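# Remove stained block from upright row, lay it flat

## Task

Pull the yellow-brown stained block out of the line of edge-standing blocks and set it down lying flat on an empty part of the bench, clear of the line. Then push the line together so the grey blocks once more rest face against face. Finally open the gripper and move the arms away.

## Robot and tools

ROBOT. Two arms, left_arm and right_arm, each with a two-finger gripper. Base positions in the scene frame: left_arm at (+0.005, +0.300, 0) m, quat_wxyz (+0.996, 0, 0, -0.094); right_arm at (-0.031, -0.278, 0) m, quat_wxyz (+0.997, 0, 0, -0.082). Joint ranges in rad, base to hand: waist -2.618 to 3.054, shoulder 0.000 to 3.142, elbow 0.000 to 3.142, wrist pitch -1.571 to 1.571, wrist yaw -1.571 to 1.571, wrist roll -2.094 to 2.094. The fingers extend along the gripper's +z axis and close along its y axis. end_effector_position is the point between the pads, roughly 1 cm short of the fingertips. A wrist camera mount sits on each hand and can collide with things.

FRAME. One scene frame for everything: origin on the table surface midway between the arms, +z up, +x outward over the table, left_arm on the +y side. The arm names do not refer to sides of any image. Positions are in metres, orientations are quaternions written w first (qw, qx, qy, qz).

ROW FORMAT. Every motion command uses a row of 16 numbers covering both arms, even when only one moves: x, y, z, qw, qx, qy, qz, opening for left_arm, then the same eight for right_arm. x, y, z and the quaternion are an absolute gripper pose in the scene frame, not an offset. opening runs from -1 (closed) to +1 (fully open, 0.094 m). To keep an arm still, resend the exact pose and opening from the last result before it stopped; to hold an orientation, repeat the same quaternion every row rather than copying back the slightly drifted reported one.

execute_actions(actions): actions is a list of actions, run in turn. Each action is a table of 0 to 15 rows; each row lasts one control step (1/30 s) and a short table repeats its last row until 15 steps are used. An empty list just reports state and images. A target more than 0.6 m from the gripper's current position along any of that gripper's own axes gets the action rejected for both arms; a malformed action, or a first action failing that test against the latest reported state, rejects the whole call with no motion. Each step the command is clipped to within 70 mm and 16 degrees of the measured pose, so far targets need several actions; after an action an arm goes at most to its last clipped pose. Position wins over orientation when both cannot be met.

move(target, speed, blocking): target is one 16-number row as above, absolute poses. Each gripper follows a straight line toward its pose, both finishing together, over 0.5 to 10 s (cut off at 10 s). speed is the top path speed in m/s, 0.002 to 0.5, default 0.25; rotation is capped at twice that value in rad/s, taking the shorter way round. The opening is applied at the start. Paths ignore obstacles and the other arm, and grippers can lag, wander, or overshoot speed, mostly near full reach. Faster motion and targets set deeper past a contact mean harder impacts and pushing. The result adds a move: line giving the ending (done, off_target, moving, held, fault) and limits: paced means the sent pose was clipped; held means a check blocked some steps, after which the arm may jump faster than speed. If only one arm is named, the other finished fine. Per-arm distance to target is listed. With blocking=false the call returns after 0.5 s while motion continues; further moves and execute_actions are rejected until a result shows it ended, so use wait or stop.

wait(seconds): 0 to 10; arms keep their last command; returns early when a running move ends.

stop(): brakes a running move; needs stopping distance, more when fast; fingers continue.

zoom_image(camera, region): camera is cam_high, cam_left_wrist or cam_right_wrist; region is [x0, y0, x1, y1] in pixels of that camera's latest 504x504 image, origin top-left, at most 504 by 504.

read_manual(section): only "licences"; returns URDF licence text, no motion.

finished_scene(scene): give the current scene number. It is final; the goal must already be met and stay met.

RESULTS. The state line (left_arm: … | right_arm: …) gives each gripper's position and quaternion; reported positions can be off, more at long reach, and motions often stop a centimetre or more short, usually too low. Hand target lines show where the controller is now driving each gripper. grip_measured is finger opening on the command scale; the last Joint positions number is opening in metres; each gripper may read off by up to about 1 mm. To hold something, command about 0.03 below grip_measured (less for a lighter grip). Pad force tops out near 50 to 62 N, lower on very thin parts. Step readings list positions at some steps; HELD marks a step where that arm's command was blocked. A pose unreachable line means the clearance check altered or blocked that arm's command. FAULT lines report arm stops. Cameras come in the order cam_high, cam_left_wrist, cam_right_wrist, each 504x504, with calibration (K, distortion, T_world_to_cam) given and only roughly accurate.

CAUTIONS. Nothing may leave the table. Avoid dropping the block, slamming, hard collisions and strong pushes; never let the arms strike or press on each other. Loose items or a held part may occasionally be nudged by an outside force. Carrying load warms motors, even while you are composing a reply: MOTOR HOT warns at 75 °C, 90 °C halts that arm for 10 s, 100 °C makes it drop. Quick, smooth, low-effort motion is preferred.

Each tool is called after "Call:" as a command line: name --argument value for each argument, lists and objects as JSON in quotes; but a table of rows of numbers goes row by row, as --pt "numbers of a row", without its own name.

## Session

Call:
execute_actions --actions '[]'

Scene clock: 0.00 s.
left_arm: end_effector_position=(+0.3239, -0.2127, +0.1411) grip_measured=+1.000 end_effector_quat_wxyz=(+0.605, +0.335, +0.665, -0.283) | right_arm: end_effector_position=(+0.3345, -0.5635, +0.1782) grip_measured=+1.000 end_effector_quat_wxyz=(+0.605, +0.439, +0.632, -0.204)
Joint positions: left_arm=[-0.873  2.175  1.208  0.858 -0.156  0.012  0.094] | right_arm=[-0.345  1.618  0.705  0.711  0.415  0.365  0.094]
Joint velocities: left_arm=[-0.012  0.022 -0.007 -0.066  0.022  0.022  0.   ] | right_arm=[-0.002 -0.017 -0.007  0.022 -0.007  0.007  0.   ]
Hand target (left_arm): +0.324, -0.213, +0.140; +0.602, +0.335, +0.667, -0.282
Hand target (right_arm): +0.335, -0.564, +0.184; +0.610, +0.438, +0.628, -0.205

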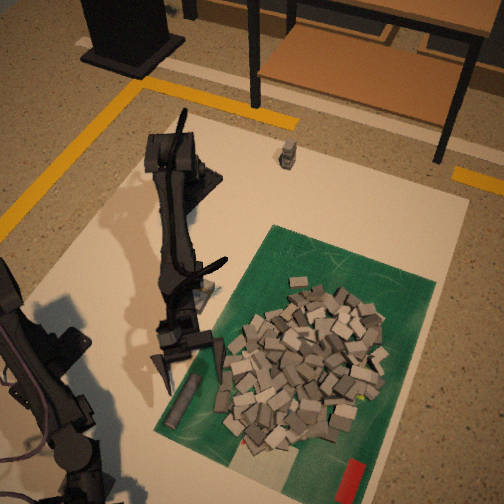

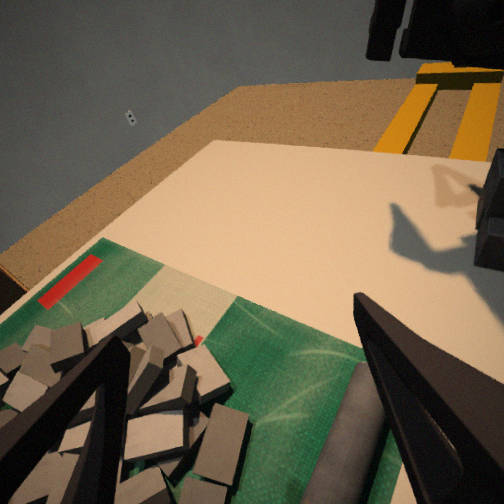

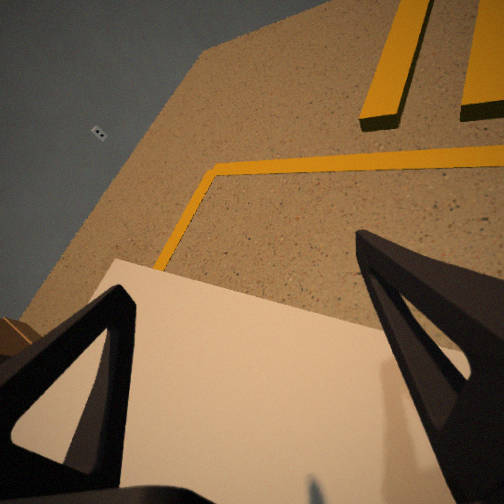

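Call:
move --target '[0.15,0.35,0.3,0,0.707,0.707,0,1, 0.3345,-0.5635,0.1782,0.605,0.439,0.632,-0.204,1]'

Call:
zoom_image --camera "cam_high" --region '[140,120,340,320]'

Scene clock: 4.93 s.
left_arm: end_effector_position=(+0.1533, +0.3458, +0.2989) grip_measured=+1.000 end_effector_quat_wxyz=(+0.155, +0.660, +0.685, +0.266) | right_arm: end_effector_position=(+0.3345, -0.5635, +0.1782) grip_measured=+1.000 end_effector_quat_wxyz=(+0.605, +0.439, +0.632, -0.204)
Joint positions: left_arm=[ 0.51   0.827  1.424 -1.542  0.026  1.846  0.094] | right_arm=[-0.345  1.618  0.705  0.711  0.415  0.365  0.094]
Joint velocities: left_arm=[-0.007 -0.002  0.017 -0.066  0.037  0.081  0.   ] | right_arm=[ 0.007 -0.002 -0.022 -0.007 -0.051  0.051  0.   ]
Hand target (left_arm): +0.147, +0.345, +0.299; +0.150, +0.663, +0.683, +0.266
Hand target (right_arm): +0.335, -0.564, +0.178; +0.605, +0.439, +0.632, -0.204
Off the commanded pose (left_arm): 0.005 m, 36 deg; orientation clipped at the last step of the last action.
Off the commanded pose (right_arm): 0.000 m, 0 deg.
joint sent to its limit (left arm) — the command would take joint 4 (wrist pitch) past its lower limit, so that joint was sent only as far as its limit.
move: off_target (left_arm); limits=paced
camera_calibration (this result's frames):
cam_left_wrist: T_world_to_cam=[[-0.848463, 0.193108, -0.492767, 0.201101], [-0.258609, 0.661072, 0.704347, -0.368701], [0.46177, 0.725047, -0.510956, -0.0601095], [0, 0, 0, 1]] pos_world=[0.103035, 0.248486, 0.328076]

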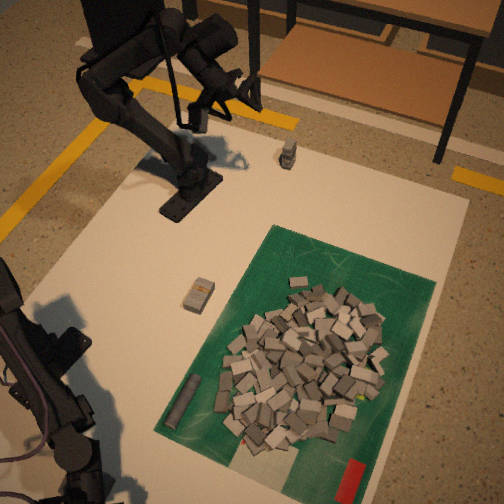

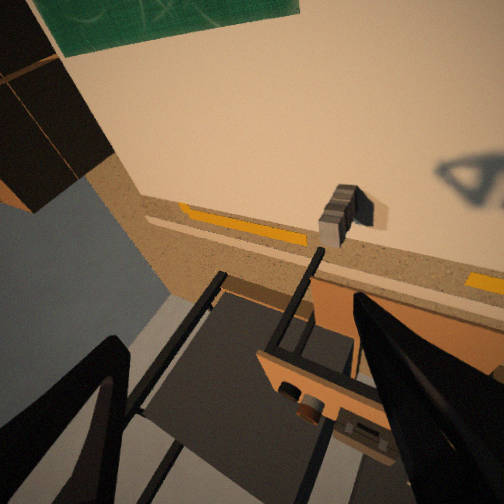

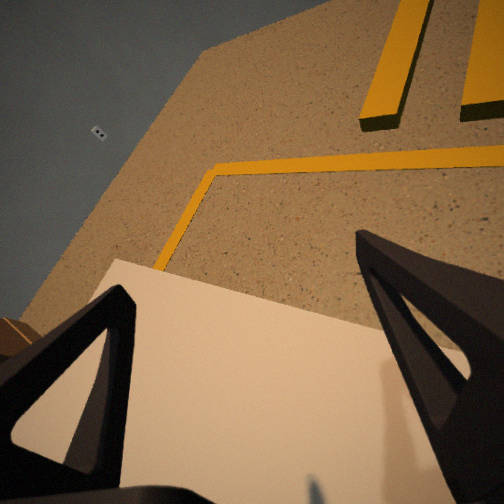

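Region (140, 120, 340, 320) of cam_high's 504x504 image, scaled by 2.520, with more detail than that image has.

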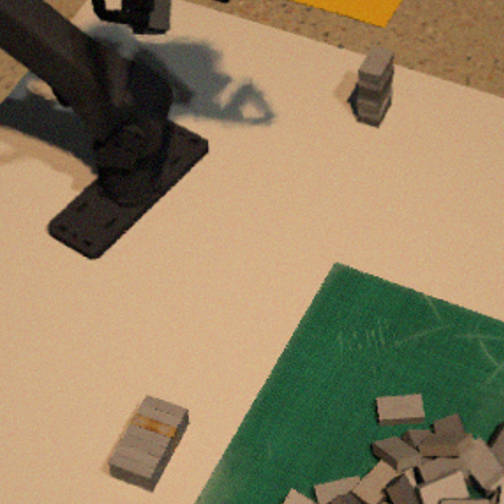

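Call:
move --target '[0.13,0.05,0.15,0,0.707,0.707,0,1, 0.3345,-0.5635,0.1782,0.605,0.439,0.632,-0.204,1]'

Scene clock: 7.87 s.
left_arm: end_effector_position=(+0.1304, +0.0631, +0.1437) grip_measured=+1.000 end_effector_quat_wxyz=(-0.023, +0.705, +0.709, +0.013) | right_arm: end_effector_position=(+0.3345, -0.5635, +0.1782) grip_measured=+1.000 end_effector_quat_wxyz=(+0.605, +0.439, +0.632, -0.204)
Joint positions: left_arm=[-0.904  1.605  1.402 -1.419 -0.01   0.472  0.094] | right_arm=[-0.345  1.618  0.705  0.711  0.415  0.365  0.094]
Joint velocities: left_arm=[-0.002  0.002  0.002 -0.066 -0.081 -0.037  0.   ] | right_arm=[-0.002 -0.002  0.007 -0.007 -0.066 -0.007  0.   ]
Hand target (left_arm): +0.130, +0.052, +0.150; -0.008, +0.704, +0.710, -0.002
Hand target (right_arm): +0.335, -0.564, +0.178; +0.605, +0.439, +0.632, -0.204
Off the commanded pose (left_arm): 0.015 m, 3 deg.
Off the commanded pose (right_arm): 0.000 m, 0 deg.
move: off_target (left_arm); limits=paced
camera_calibration (this result's frames):
cam_left_wrist: T_world_to_cam=[[-0.980805, 0.181394, 0.0715336, 0.0967574], [0.184156, 0.741154, 0.645583, -0.132771], [0.0640874, 0.646365, -0.760332, 0.168753], [0, 0, 0, 1]] pos_world=[0.108536, -0.0282232, 0.207101]

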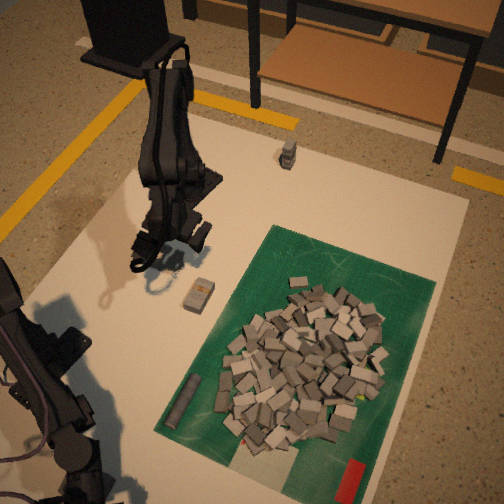

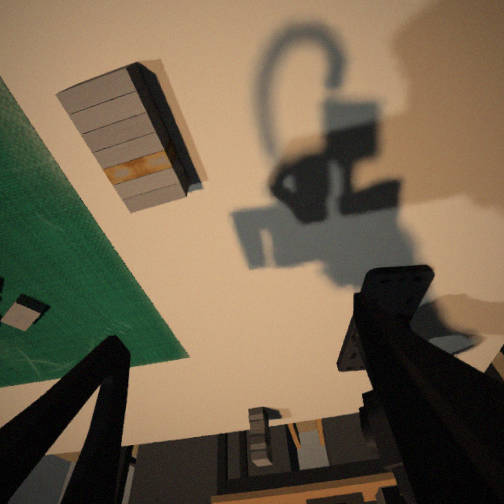

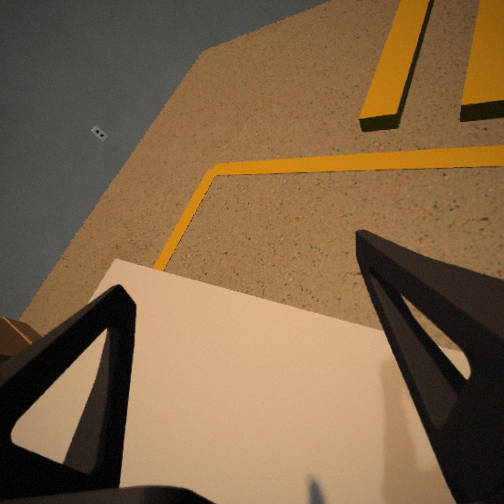

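Call:
move --target '[0.185,0.06,0.06,0,0.707,0.707,0,0.4, 0.3345,-0.5635,0.1782,0.605,0.439,0.632,-0.204,1]' --speed 0.1

Call:
zoom_image --camera "cam_high" --region '[140,220,260,340]'

Scene clock: 10.57 s.
left_arm: end_effector_position=(+0.1865, +0.0584, +0.0672) grip_measured=+0.402 end_effector_quat_wxyz=(+0.010, +0.707, +0.708, +0.002) | right_arm: end_effector_position=(+0.3345, -0.5635, +0.1782) grip_measured=+1.000 end_effector_quat_wxyz=(+0.605, +0.439, +0.632, -0.204)
Joint positions: left_arm=[-0.745  1.7    1.2   -1.051 -0.008  0.636  0.066] | right_arm=[-0.345  1.618  0.705  0.711  0.415  0.365  0.094]
Joint velocities: left_arm=[ 0.002  0.012 -0.002  0.037  0.022  0.007  0.001] | right_arm=[-0.002  0.007 -0.017  0.007  0.007  0.081  0.   ]
Hand target (left_arm): +0.184, +0.061, +0.060; +0.001, +0.707, +0.707, -0.000
Hand target (right_arm): +0.335, -0.564, +0.178; +0.605, +0.439, +0.632, -0.204
Off the commanded pose (left_arm): 0.008 m, 1 deg.
Off the commanded pose (right_arm): 0.000 m, 0 deg.
move: done
camera_calibration (this result's frames):
cam_left_wrist: T_world_to_cam=[[-0.981442, 0.189716, 0.0279337, 0.160622], [0.167691, 0.778431, 0.604918, -0.0865591], [0.0930183, 0.598376, -0.795798, 0.109904], [0, 0, 0, 1]] pos_world=[0.161933, -0.0288564, 0.135336]

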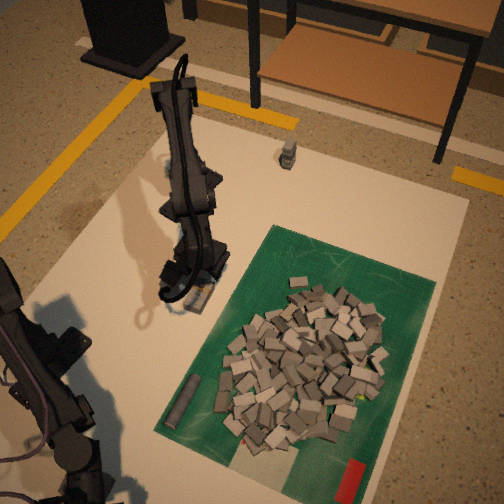

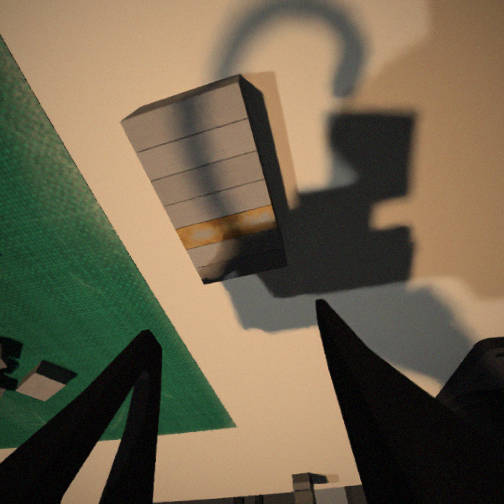

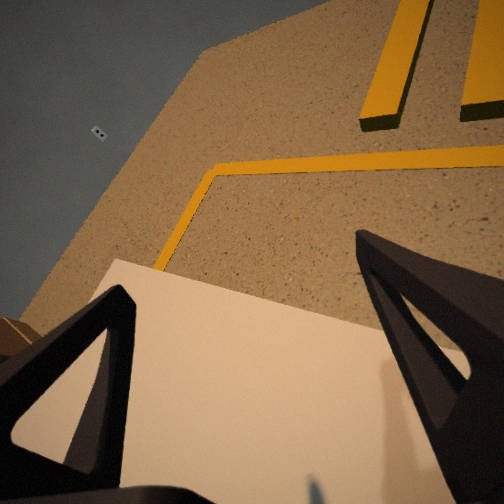

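Region (140, 220, 260, 340) of cam_high's 504x504 image, scaled by 4.200, with more detail than that image has.

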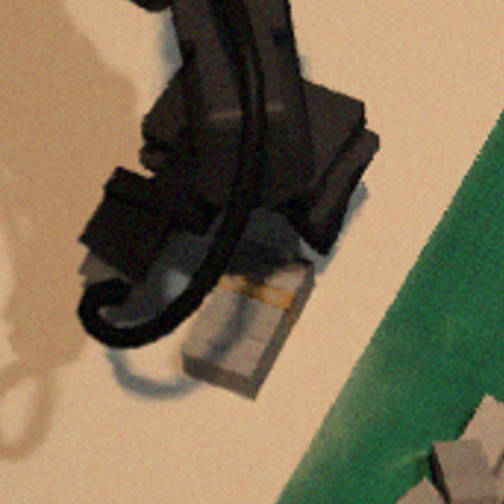

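Call:
move --target '[0.183,0.063,0.016,0,0.707,0.707,0,0.4, 0.3345,-0.5635,0.1782,0.605,0.439,0.632,-0.204,1]' --speed 0.05

Scene clock: 15.60 s.
left_arm: end_effector_position=(+0.1858, +0.0593, +0.0242) grip_measured=+0.402 end_effector_quat_wxyz=(+0.011, +0.707, +0.707, +0.002) | right_arm: end_effector_position=(+0.3345, -0.5635, +0.1782) grip_measured=+1.000 end_effector_quat_wxyz=(+0.605, +0.439, +0.632, -0.204)
Joint positions: left_arm=[-0.745  1.75   1.077 -0.876 -0.008  0.637  0.066] | right_arm=[-0.345  1.618  0.705  0.711  0.415  0.365  0.094]
Joint velocities: left_arm=[ 0.012  0.012 -0.022 -0.007  0.007  0.007 -0.   ] | right_arm=[ 0.002  0.002 -0.022  0.022 -0.125  0.007  0.   ]
Hand target (left_arm): +0.183, +0.063, +0.017; -0.000, +0.707, +0.707, +0.000
Hand target (right_arm): +0.335, -0.564, +0.178; +0.605, +0.439, +0.632, -0.204
Off the commanded pose (left_arm): 0.009 m, 1 deg.
Off the commanded pose (right_arm): 0.000 m, 0 deg.
move: done
camera_calibration (this result's frames):
cam_left_wrist: T_world_to_cam=[[-0.981328, 0.190506, 0.0265223, 0.160907], [0.167593, 0.779221, 0.603927, -0.0611387], [0.094385, 0.597095, -0.796598, 0.0749549], [0, 0, 0, 1]] pos_world=[0.161074, -0.0277683, 0.0923647]

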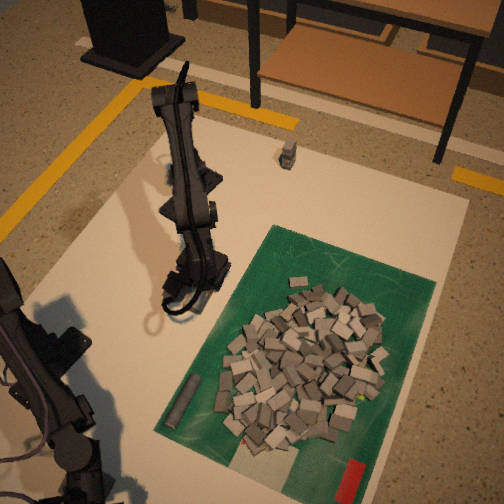

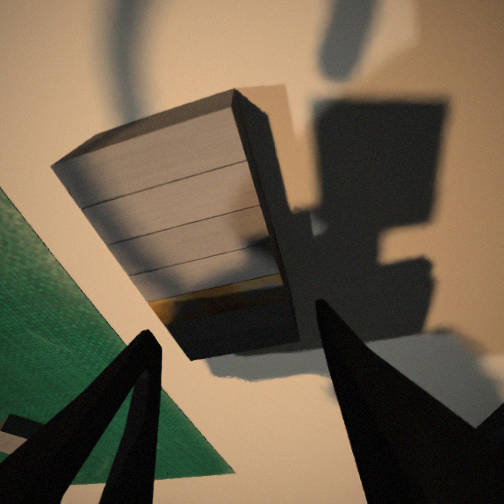

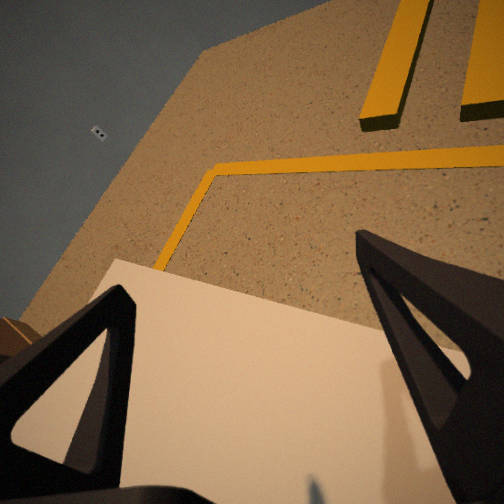

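Compensate the offset, then close.

Call:
move --target '[0.181,0.068,0.008,0,0.707,0.707,0,0.4, 0.3345,-0.5635,0.1782,0.605,0.439,0.632,-0.204,1]' --speed 0.03

Call:
move --target '[0.181,0.068,0.008,0,0.707,0.707,0,-0.1, 0.3345,-0.5635,0.1782,0.605,0.439,0.632,-0.204,1]' --speed 0.03

Call:
move --target '[0.179,0.10,0.008,0,0.707,0.707,0,-0.1, 0.3345,-0.5635,0.1782,0.605,0.439,0.632,-0.204,1]' --speed 0.03

Scene clock: 17.03 s.
left_arm: end_effector_position=(+0.1829, +0.0632, +0.0157) grip_measured=+0.402 end_effector_quat_wxyz=(+0.010, +0.708, +0.706, +0.003) | right_arm: end_effector_position=(+0.3345, -0.5635, +0.1782) grip_measured=+1.000 end_effector_quat_wxyz=(+0.605, +0.439, +0.632, -0.204)
Joint positions: left_arm=[-0.745  1.75   1.04  -0.841 -0.008  0.639  0.066] | right_arm=[-0.345  1.618  0.705  0.711  0.415  0.365  0.094]
Joint velocities: left_arm=[ 0.012 -0.007  0.002  0.081 -0.066 -0.007  0.   ] | right_arm=[-0.002 -0.002  0.007 -0.022 -0.051 -0.007  0.   ]
Hand target (left_arm): +0.181, +0.068, +0.008; +0.000, +0.707, +0.707, -0.000
Hand target (right_arm): +0.335, -0.564, +0.178; +0.605, +0.439, +0.632, -0.204
Off the commanded pose (left_arm): 0.009 m, 1 deg.
Off the commanded pose (right_arm): 0.000 m, 0 deg.
move: done
camera_calibration (this result's frames):
cam_left_wrist: T_world_to_cam=[[-0.980846, 0.192691, 0.0284741, 0.157354], [0.170319, 0.77751, 0.605367, -0.0589367], [0.0945098, 0.598622, -0.795437, 0.0660236], [0, 0, 0, 1]] pos_world=[0.158138, -0.0240198, 0.0837155]

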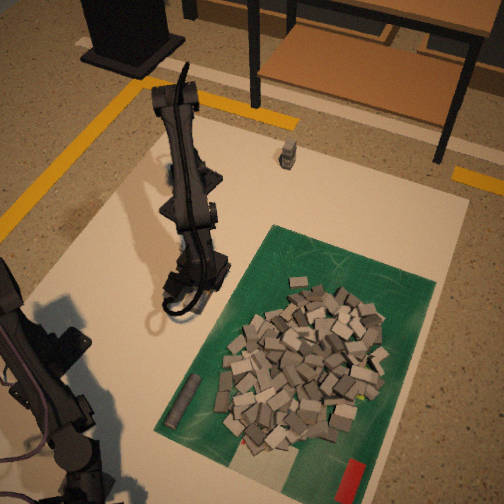

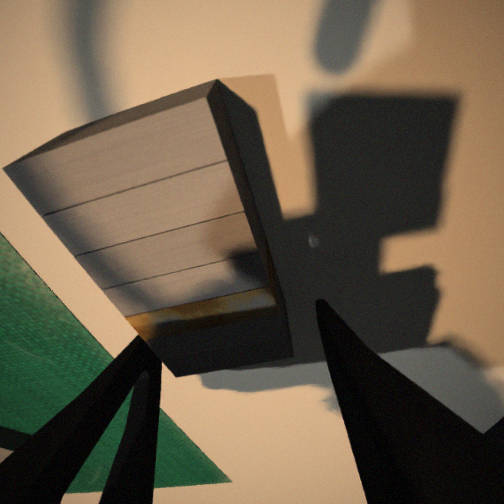

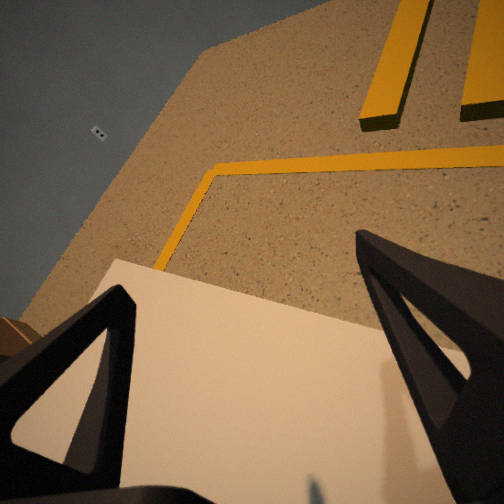

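Scene clock: 17.73 s.
left_arm: end_effector_position=(+0.1834, +0.0632, +0.0157) grip_measured=-0.088 end_effector_quat_wxyz=(+0.011, +0.708, +0.707, +0.003) | right_arm: end_effector_position=(+0.3345, -0.5635, +0.1782) grip_measured=+1.000 end_effector_quat_wxyz=(+0.605, +0.439, +0.632, -0.204)
Joint positions: left_arm=[-0.745  1.75   1.04  -0.84  -0.009  0.639  0.043] | right_arm=[-0.345  1.618  0.705  0.711  0.415  0.365  0.094]
Joint velocities: left_arm=[-0.012 -0.022 -0.007 -0.007  0.022 -0.007 -0.002] | right_arm=[-0.002 -0.007  0.002  0.037 -0.051  0.022  0.   ]
Hand target (left_arm): +0.181, +0.068, +0.008; -0.000, +0.707, +0.707, +0.000
Hand target (right_arm): +0.335, -0.564, +0.178; +0.605, +0.439, +0.632, -0.204
Off the commanded pose (left_arm): 0.009 m, 1 deg.
Off the commanded pose (right_arm): 0.000 m, 0 deg.
move: done
camera_calibration (this result's frames):
cam_left_wrist: T_world_to_cam=[[-0.980968, 0.192301, 0.0268555, 0.157924], [0.169033, 0.777719, 0.605459, -0.0588301], [0.0955443, 0.598476, -0.795423, 0.0657825], [0, 0, 0, 1]] pos_world=[0.158578, -0.0239849, 0.083703]

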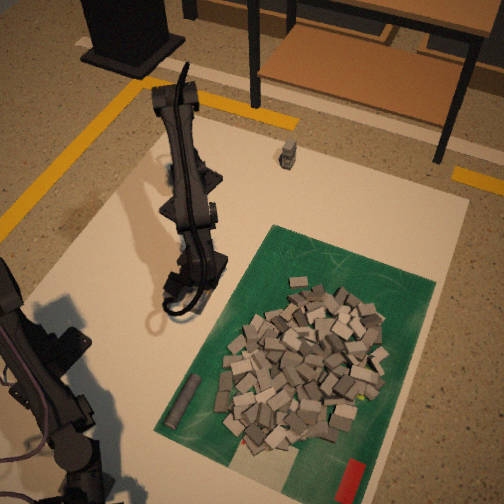

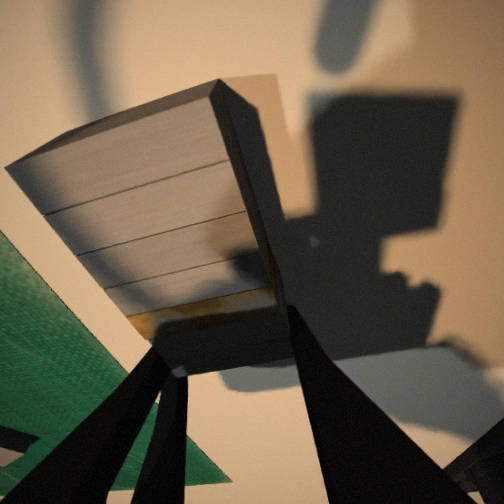

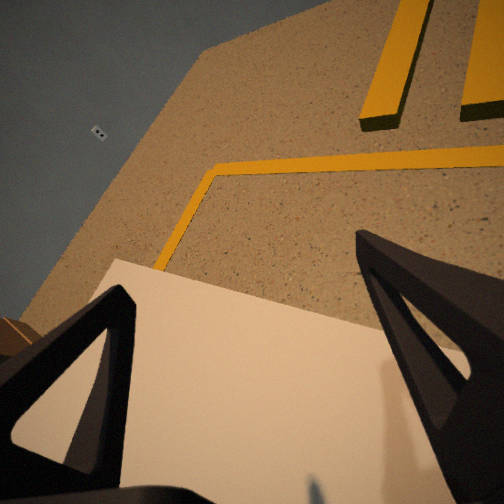

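Scene clock: 19.23 s.
left_arm: end_effector_position=(+0.1860, +0.0788, +0.0149) grip_measured=-0.088 end_effector_quat_wxyz=(+0.029, +0.707, +0.706, -0.014) | right_arm: end_effector_position=(+0.3345, -0.5635, +0.1782) grip_measured=+1.000 end_effector_quat_wxyz=(+0.605, +0.439, +0.632, -0.204)
Joint positions: left_arm=[-0.685  1.679  0.951 -0.782  0.022  0.699  0.043] | right_arm=[-0.345  1.618  0.705  0.711  0.415  0.365  0.094]
Joint velocities: left_arm=[-0.012 -0.012  0.007 -0.007  0.022  0.022  0.001] | right_arm=[-0.017 -0.007 -0.002  0.081  0.037 -0.007  0.   ]
Hand target (left_arm): +0.178, +0.099, +0.008; +0.000, +0.707, +0.707, -0.001
Hand target (right_arm): +0.335, -0.564, +0.178; +0.605, +0.439, +0.632, -0.204
Off the commanded pose (left_arm): 0.023 m, 4 deg.
Off the commanded pose (right_arm): 0.000 m, 0 deg.
move: off_target (left_arm)
camera_calibration (this result's frames):
cam_left_wrist: T_world_to_cam=[[-0.980787, 0.194554, 0.0143534, 0.157462], [0.16835, 0.806919, 0.566163, -0.0724886], [0.098567, 0.557702, -0.824168, 0.0586823], [0, 0, 0, 1]] pos_world=[0.160856, -0.00486961, 0.0871443]

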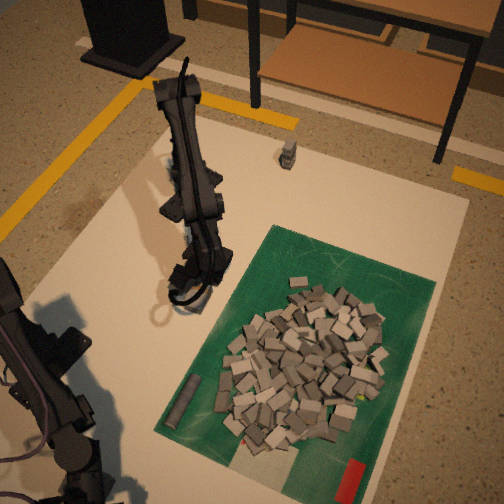

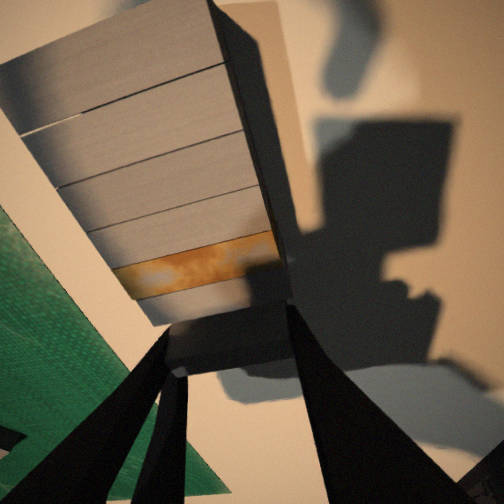

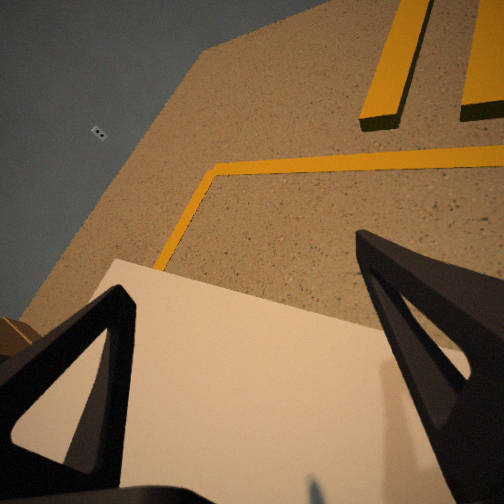

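Call:
move --target '[0.181,0.105,0.013,0,0.707,0.707,0,-0.12, 0.3345,-0.5635,0.1782,0.605,0.439,0.632,-0.204,1]' --speed 0.03

Call:
move --target '[0.181,0.105,0.013,0,0.707,0.707,0,0.4, 0.3345,-0.5635,0.1782,0.605,0.439,0.632,-0.204,1]' --speed 0.03

Call:
move --target '[0.183,0.052,0.010,0,0.707,0.707,0,0.4, 0.3345,-0.5635,0.1782,0.605,0.439,0.632,-0.204,1]' --speed 0.03

Scene clock: 21.13 s.
left_arm: end_effector_position=(+0.1875, +0.0877, +0.0151) grip_measured=-0.100 end_effector_quat_wxyz=(+0.022, +0.708, +0.706, -0.011) | right_arm: end_effector_position=(+0.3345, -0.5635, +0.1782) grip_measured=+1.000 end_effector_quat_wxyz=(+0.605, +0.439, +0.632, -0.204)
Joint positions: left_arm=[-0.663  1.67   0.943 -0.797  0.018  0.723  0.042] | right_arm=[-0.345  1.618  0.705  0.711  0.415  0.365  0.094]
Joint velocities: left_arm=[-0.002  0.002 -0.017  0.022  0.007 -0.007 -0.001] | right_arm=[ 0.002 -0.007  0.007  0.022 -0.007 -0.022  0.   ]
Hand target (left_arm): +0.181, +0.104, +0.013; +0.000, +0.707, +0.707, -0.000
Hand target (right_arm): +0.335, -0.564, +0.178; +0.605, +0.439, +0.632, -0.204
Off the commanded pose (left_arm): 0.019 m, 3 deg.
Off the commanded pose (right_arm): 0.000 m, 0 deg.
move: off_target (left_arm)
camera_calibration (this result's frames):
cam_left_wrist: T_world_to_cam=[[-0.980361, 0.195923, 0.0225161, 0.156837], [0.172821, 0.798494, 0.576663, -0.0803385], [0.0950023, 0.569229, -0.816672, 0.0532484], [0, 0, 0, 1]] pos_world=[0.162582, 0.00311131, 0.0862834]

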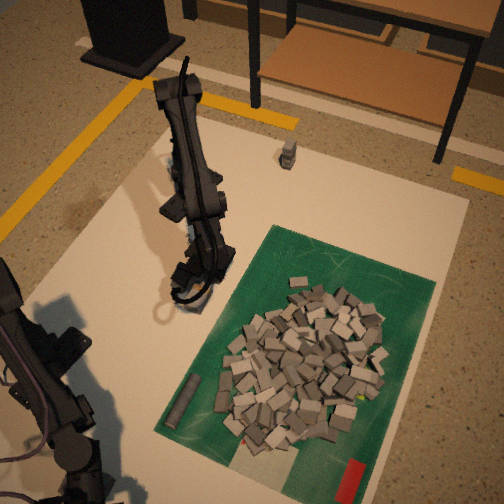

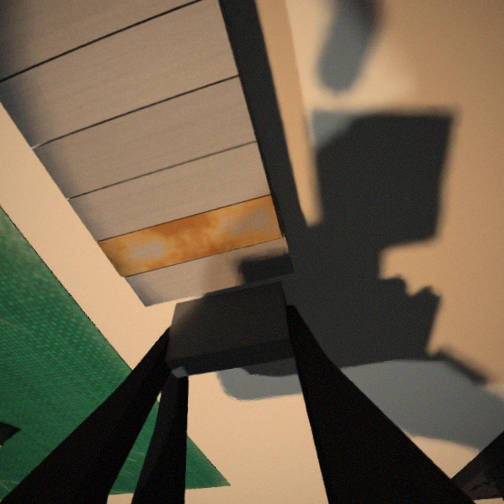

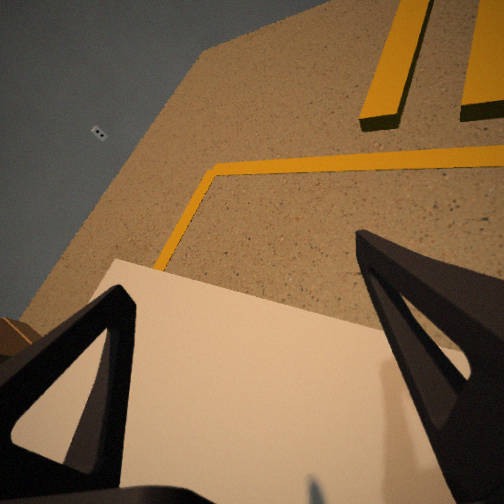

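Scene clock: 22.23 s.
left_arm: end_effector_position=(+0.1861, +0.0937, +0.0149) grip_measured=+0.398 end_effector_quat_wxyz=(+0.012, +0.707, +0.707, -0.004) | right_arm: end_effector_position=(+0.3345, -0.5635, +0.1782) grip_measured=+1.000 end_effector_quat_wxyz=(+0.605, +0.439, +0.632, -0.204)
Joint positions: left_arm=[-0.66   1.67   0.943 -0.819  0.007  0.723  0.066] | right_arm=[-0.345  1.618  0.705  0.711  0.415  0.365  0.094]
Joint velocities: left_arm=[-0.012  0.002  0.002  0.007 -0.007 -0.081  0.   ] | right_arm=[ 0.012 -0.012 -0.007 -0.022  0.037 -0.007  0.   ]
Hand target (left_arm): +0.181, +0.105, +0.013; -0.000, +0.707, +0.707, -0.000
Hand target (right_arm): +0.335, -0.564, +0.178; +0.605, +0.439, +0.632, -0.204
Off the commanded pose (left_arm): 0.013 m, 1 deg.
Off the commanded pose (right_arm): 0.000 m, 0 deg.
move: off_target (left_arm)
camera_calibration (this result's frames):
cam_left_wrist: T_world_to_cam=[[-0.980861, 0.19189, 0.0330173, 0.154645], [0.173628, 0.78525, 0.594336, -0.0839314], [0.0881201, 0.588694, -0.803539, 0.0490596], [0, 0, 0, 1]] pos_world=[0.161935, 0.00735129, 0.0841988]

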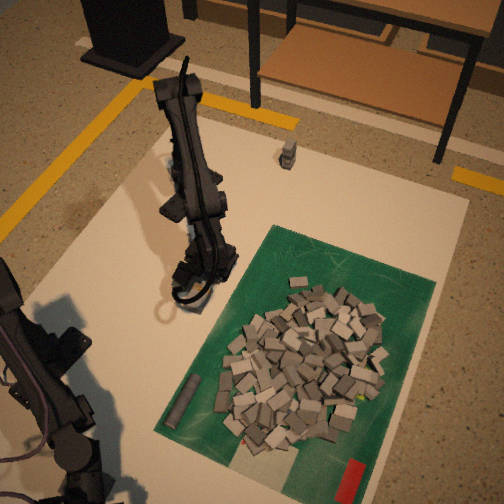

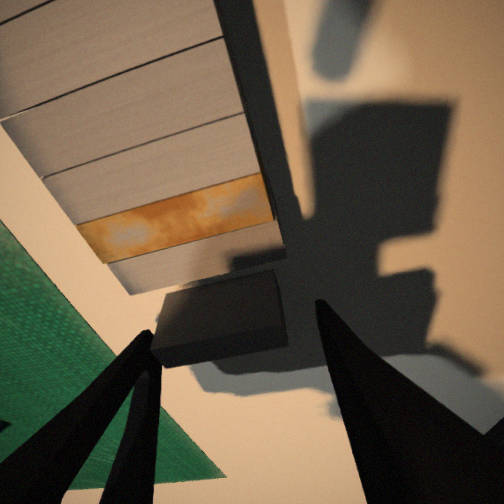

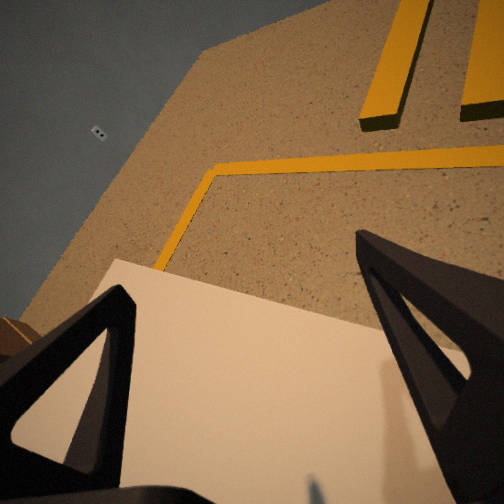

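Scene clock: 23.90 s.
left_arm: end_effector_position=(+0.1821, +0.0557, +0.0092) grip_measured=+0.398 end_effector_quat_wxyz=(+0.002, +0.708, +0.707, -0.004) | right_arm: end_effector_position=(+0.3345, -0.5635, +0.1782) grip_measured=+1.000 end_effector_quat_wxyz=(+0.605, +0.439, +0.632, -0.204)
Joint positions: left_arm=[-0.753  1.794  1.064 -0.836  0.007  0.631  0.066] | right_arm=[-0.345  1.618  0.705  0.711  0.415  0.365  0.094]
Joint velocities: left_arm=[ 0.002  0.012  0.007 -0.007  0.022 -0.095 -0.001] | right_arm=[-0.012 -0.002 -0.002 -0.081 -0.007 -0.095  0.   ]
Hand target (left_arm): +0.184, +0.052, +0.010; -0.000, +0.707, +0.707, +0.000
Hand target (right_arm): +0.335, -0.564, +0.178; +0.605, +0.439, +0.632, -0.204
Off the commanded pose (left_arm): 0.004 m, 1 deg.
Off the commanded pose (right_arm): 0.000 m, 0 deg.
move: done
camera_calibration (this result's frames):
cam_left_wrist: T_world_to_cam=[[-0.980105, 0.192411, 0.0487034, 0.157913], [0.182374, 0.776214, 0.603516, -0.0511643], [0.0783192, 0.600391, -0.795862, 0.0682593], [0, 0, 0, 1]] pos_world=[0.158757, -0.0316522, 0.0775125]

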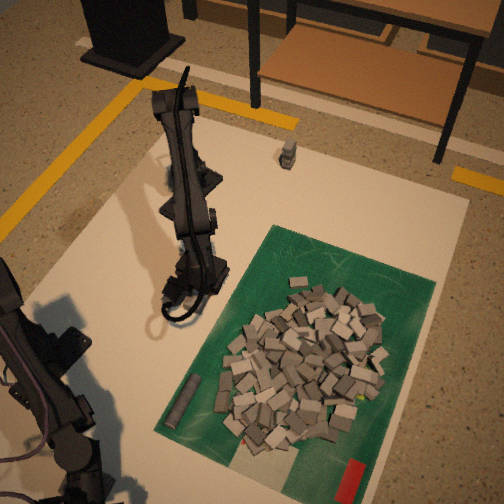

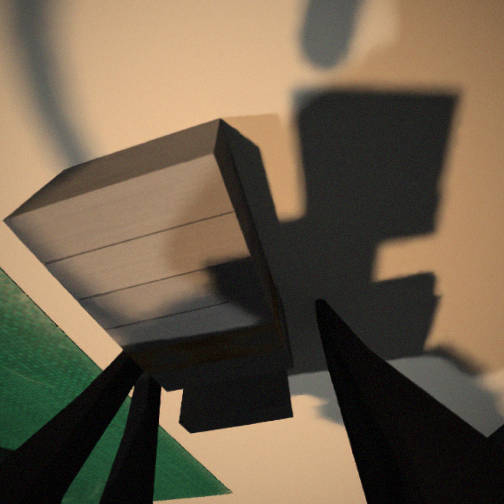

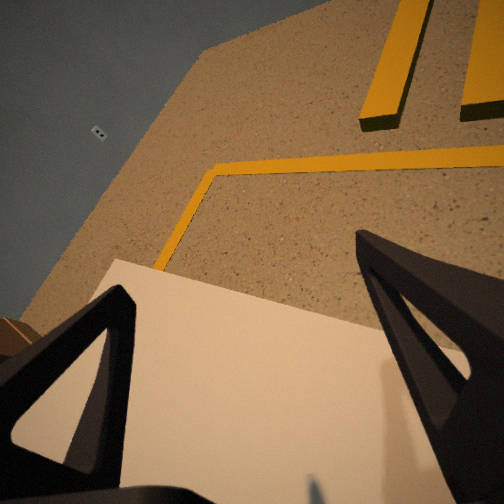

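Call:
move --target '[0.16,0.16,0.16,0,0.707,0.707,0,0.4, 0.3345,-0.5635,0.1782,0.605,0.439,0.632,-0.204,1]' --speed 0.08

Call:
zoom_image --camera "cam_high" --region '[160,240,260,340]'

Scene clock: 27.20 s.
left_arm: end_effector_position=(+0.1569, +0.1569, +0.1496) grip_measured=+0.398 end_effector_quat_wxyz=(-0.012, +0.707, +0.707, -0.003) | right_arm: end_effector_position=(+0.3345, -0.5635, +0.1782) grip_measured=+1.000 end_effector_quat_wxyz=(+0.605, +0.439, +0.632, -0.204)
Joint positions: left_arm=[-0.566  1.358  1.202 -1.44   0.005  0.816  0.066] | right_arm=[-0.345  1.618  0.705  0.711  0.415  0.365  0.094]
Joint velocities: left_arm=[-0.017  0.007 -0.007 -0.037 -0.007  0.022  0.   ] | right_arm=[-0.017 -0.007 -0.017  0.051 -0.022  0.022  0.   ]
Hand target (left_arm): +0.159, +0.158, +0.159; +0.001, +0.707, +0.707, -0.000
Hand target (right_arm): +0.335, -0.564, +0.178; +0.605, +0.439, +0.632, -0.204
Off the commanded pose (left_arm): 0.011 m, 1 deg.
Off the commanded pose (right_arm): 0.000 m, 0 deg.
move: off_target (left_arm)
camera_calibration (this result's frames):
cam_left_wrist: T_world_to_cam=[[-0.979138, 0.19, 0.0720391, 0.10359], [0.193453, 0.76316, 0.616573, -0.21147], [0.0621713, 0.617646, -0.783995, 0.119255], [0, 0, 0, 1]] pos_world=[0.134924, 0.0680458, 0.21642]

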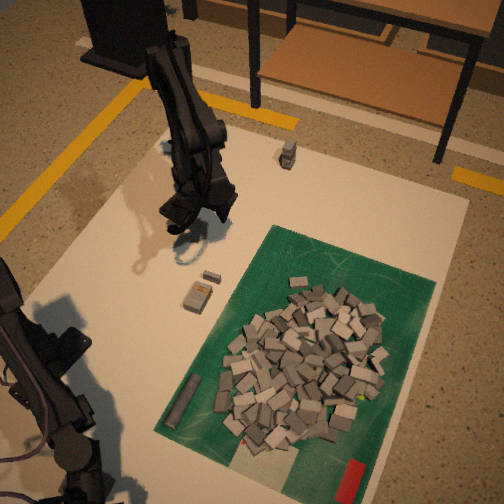

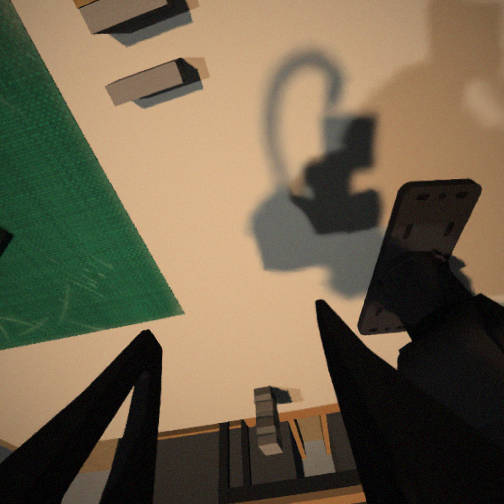

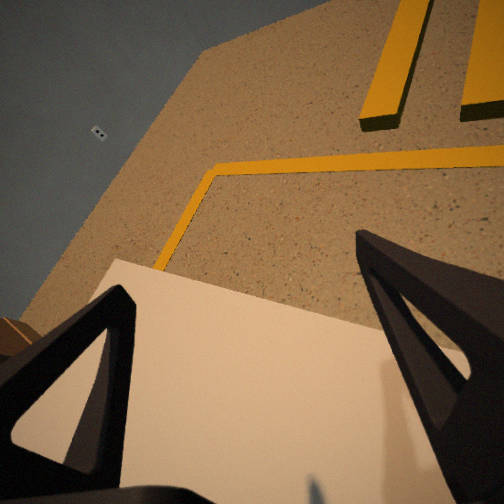

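Region (160, 240, 260, 340) of cam_high's 504x504 image, scaled by 5.040, with more detail than that image has.

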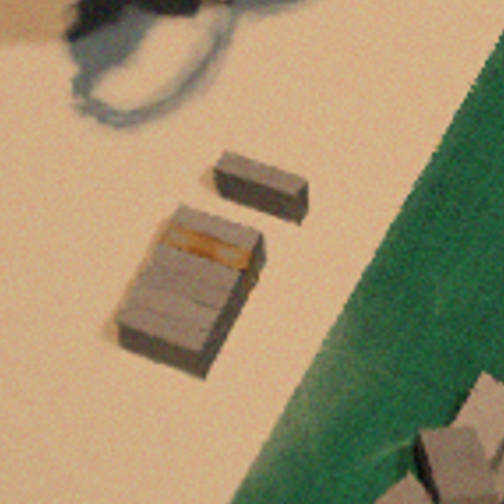

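It's still standing; fine. Go for the second grey.

Call:
move --target '[0.186,0.05,0.05,0,0.707,0.707,0,0.4, 0.3345,-0.5635,0.1782,0.605,0.439,0.632,-0.204,1]' --speed 0.1

Call:
move --target '[0.184,0.056,0.01,0,0.707,0.707,0,0.4, 0.3345,-0.5635,0.1782,0.605,0.439,0.632,-0.204,1]' --speed 0.04

Scene clock: 29.63 s.
left_arm: end_effector_position=(+0.1826, +0.0590, +0.0487) grip_measured=+0.398 end_effector_quat_wxyz=(-0.011, +0.707, +0.707, -0.001) | right_arm: end_effector_position=(+0.3345, -0.5635, +0.1782) grip_measured=+1.000 end_effector_quat_wxyz=(+0.605, +0.439, +0.632, -0.204)
Joint positions: left_arm=[-0.747  1.748  1.179 -1.024  0.005  0.637  0.066] | right_arm=[-0.345  1.618  0.705  0.711  0.415  0.365  0.094]
Joint velocities: left_arm=[-0.007 -0.002 -0.007  0.037 -0.007 -0.037  0.   ] | right_arm=[-0.027  0.002 -0.002 -0.081 -0.081 -0.081  0.   ]
Hand target (left_arm): +0.187, +0.052, +0.051; -0.001, +0.707, +0.707, +0.000
Hand target (right_arm): +0.335, -0.564, +0.178; +0.605, +0.439, +0.632, -0.204
Off the commanded pose (left_arm): 0.010 m, 1 deg.
Off the commanded pose (right_arm): 0.000 m, 0 deg.
move: done
camera_calibration (this result's frames):
cam_left_wrist: T_world_to_cam=[[-0.979388, 0.190358, 0.067548, 0.154863], [0.190839, 0.762495, 0.618209, -0.0791176], [0.0661757, 0.618357, -0.783106, 0.0981772], [0, 0, 0, 1]] pos_world=[0.160273, -0.0298612, 0.115334]

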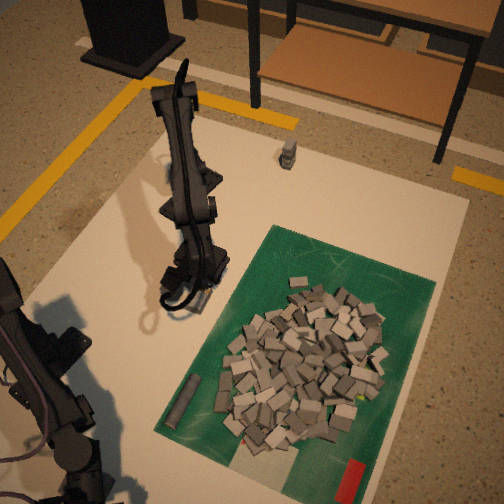

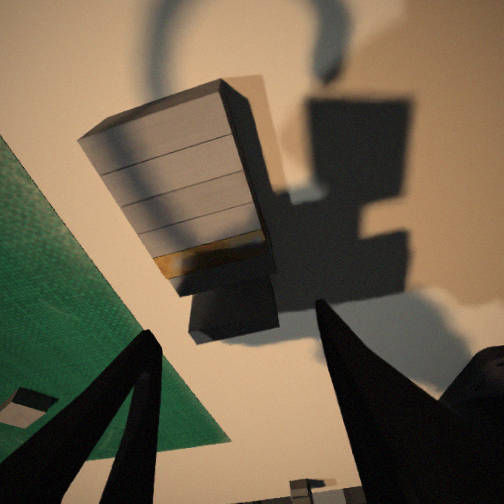

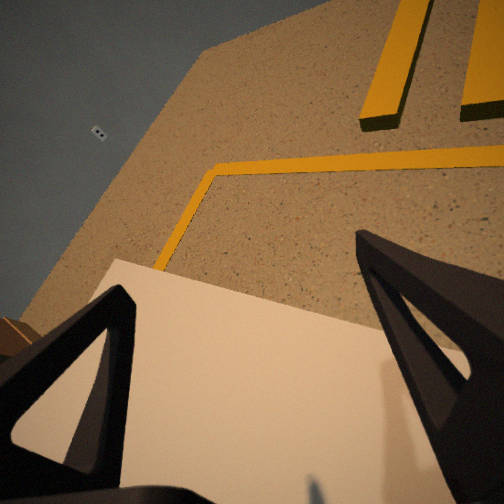

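Scene clock: 31.07 s.
left_arm: end_effector_position=(+0.1877, +0.0522, +0.0185) grip_measured=+0.398 end_effector_quat_wxyz=(+0.011, +0.707, +0.707, -0.004) | right_arm: end_effector_position=(+0.3345, -0.5635, +0.1782) grip_measured=+1.000 end_effector_quat_wxyz=(+0.605, +0.439, +0.632, -0.204)
Joint positions: left_arm=[-0.747  1.783  1.092 -0.857  0.005  0.637  0.066] | right_arm=[-0.345  1.618  0.705  0.711  0.415  0.365  0.094]
Joint velocities: left_arm=[-0.017  0.002  0.007 -0.037 -0.081 -0.007 -0.   ] | right_arm=[-0.002 -0.017 -0.012  0.007  0.007 -0.081  0.   ]
Hand target (left_arm): +0.184, +0.056, +0.010; +0.000, +0.707, +0.707, -0.000
Hand target (right_arm): +0.335, -0.564, +0.178; +0.605, +0.439, +0.632, -0.204
Off the commanded pose (left_arm): 0.010 m, 1 deg.
Off the commanded pose (right_arm): 0.000 m, 0 deg.
move: done
camera_calibration (this result's frames):
cam_left_wrist: T_world_to_cam=[[-0.980752, 0.192204, 0.0344091, 0.163941], [0.174615, 0.784466, 0.595082, -0.0538873], [0.0873843, 0.589636, -0.802928, 0.0763598], [0, 0, 0, 1]] pos_world=[0.163523, -0.0342619, 0.0877377]

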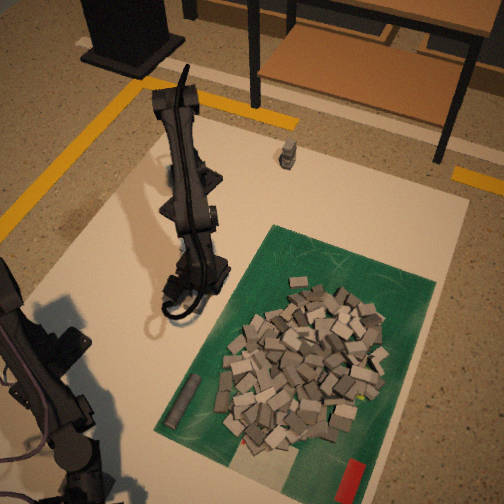

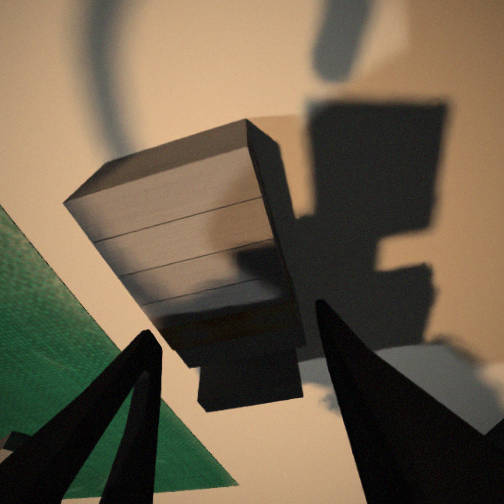

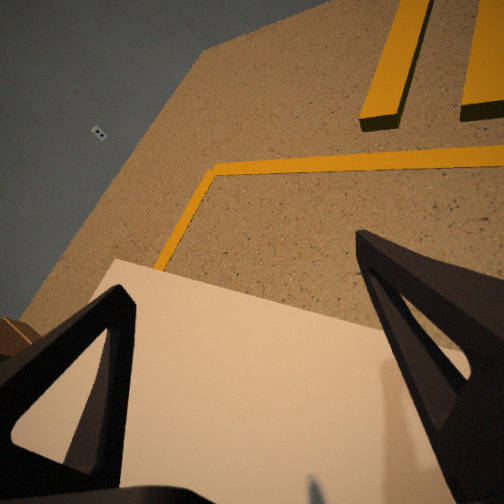

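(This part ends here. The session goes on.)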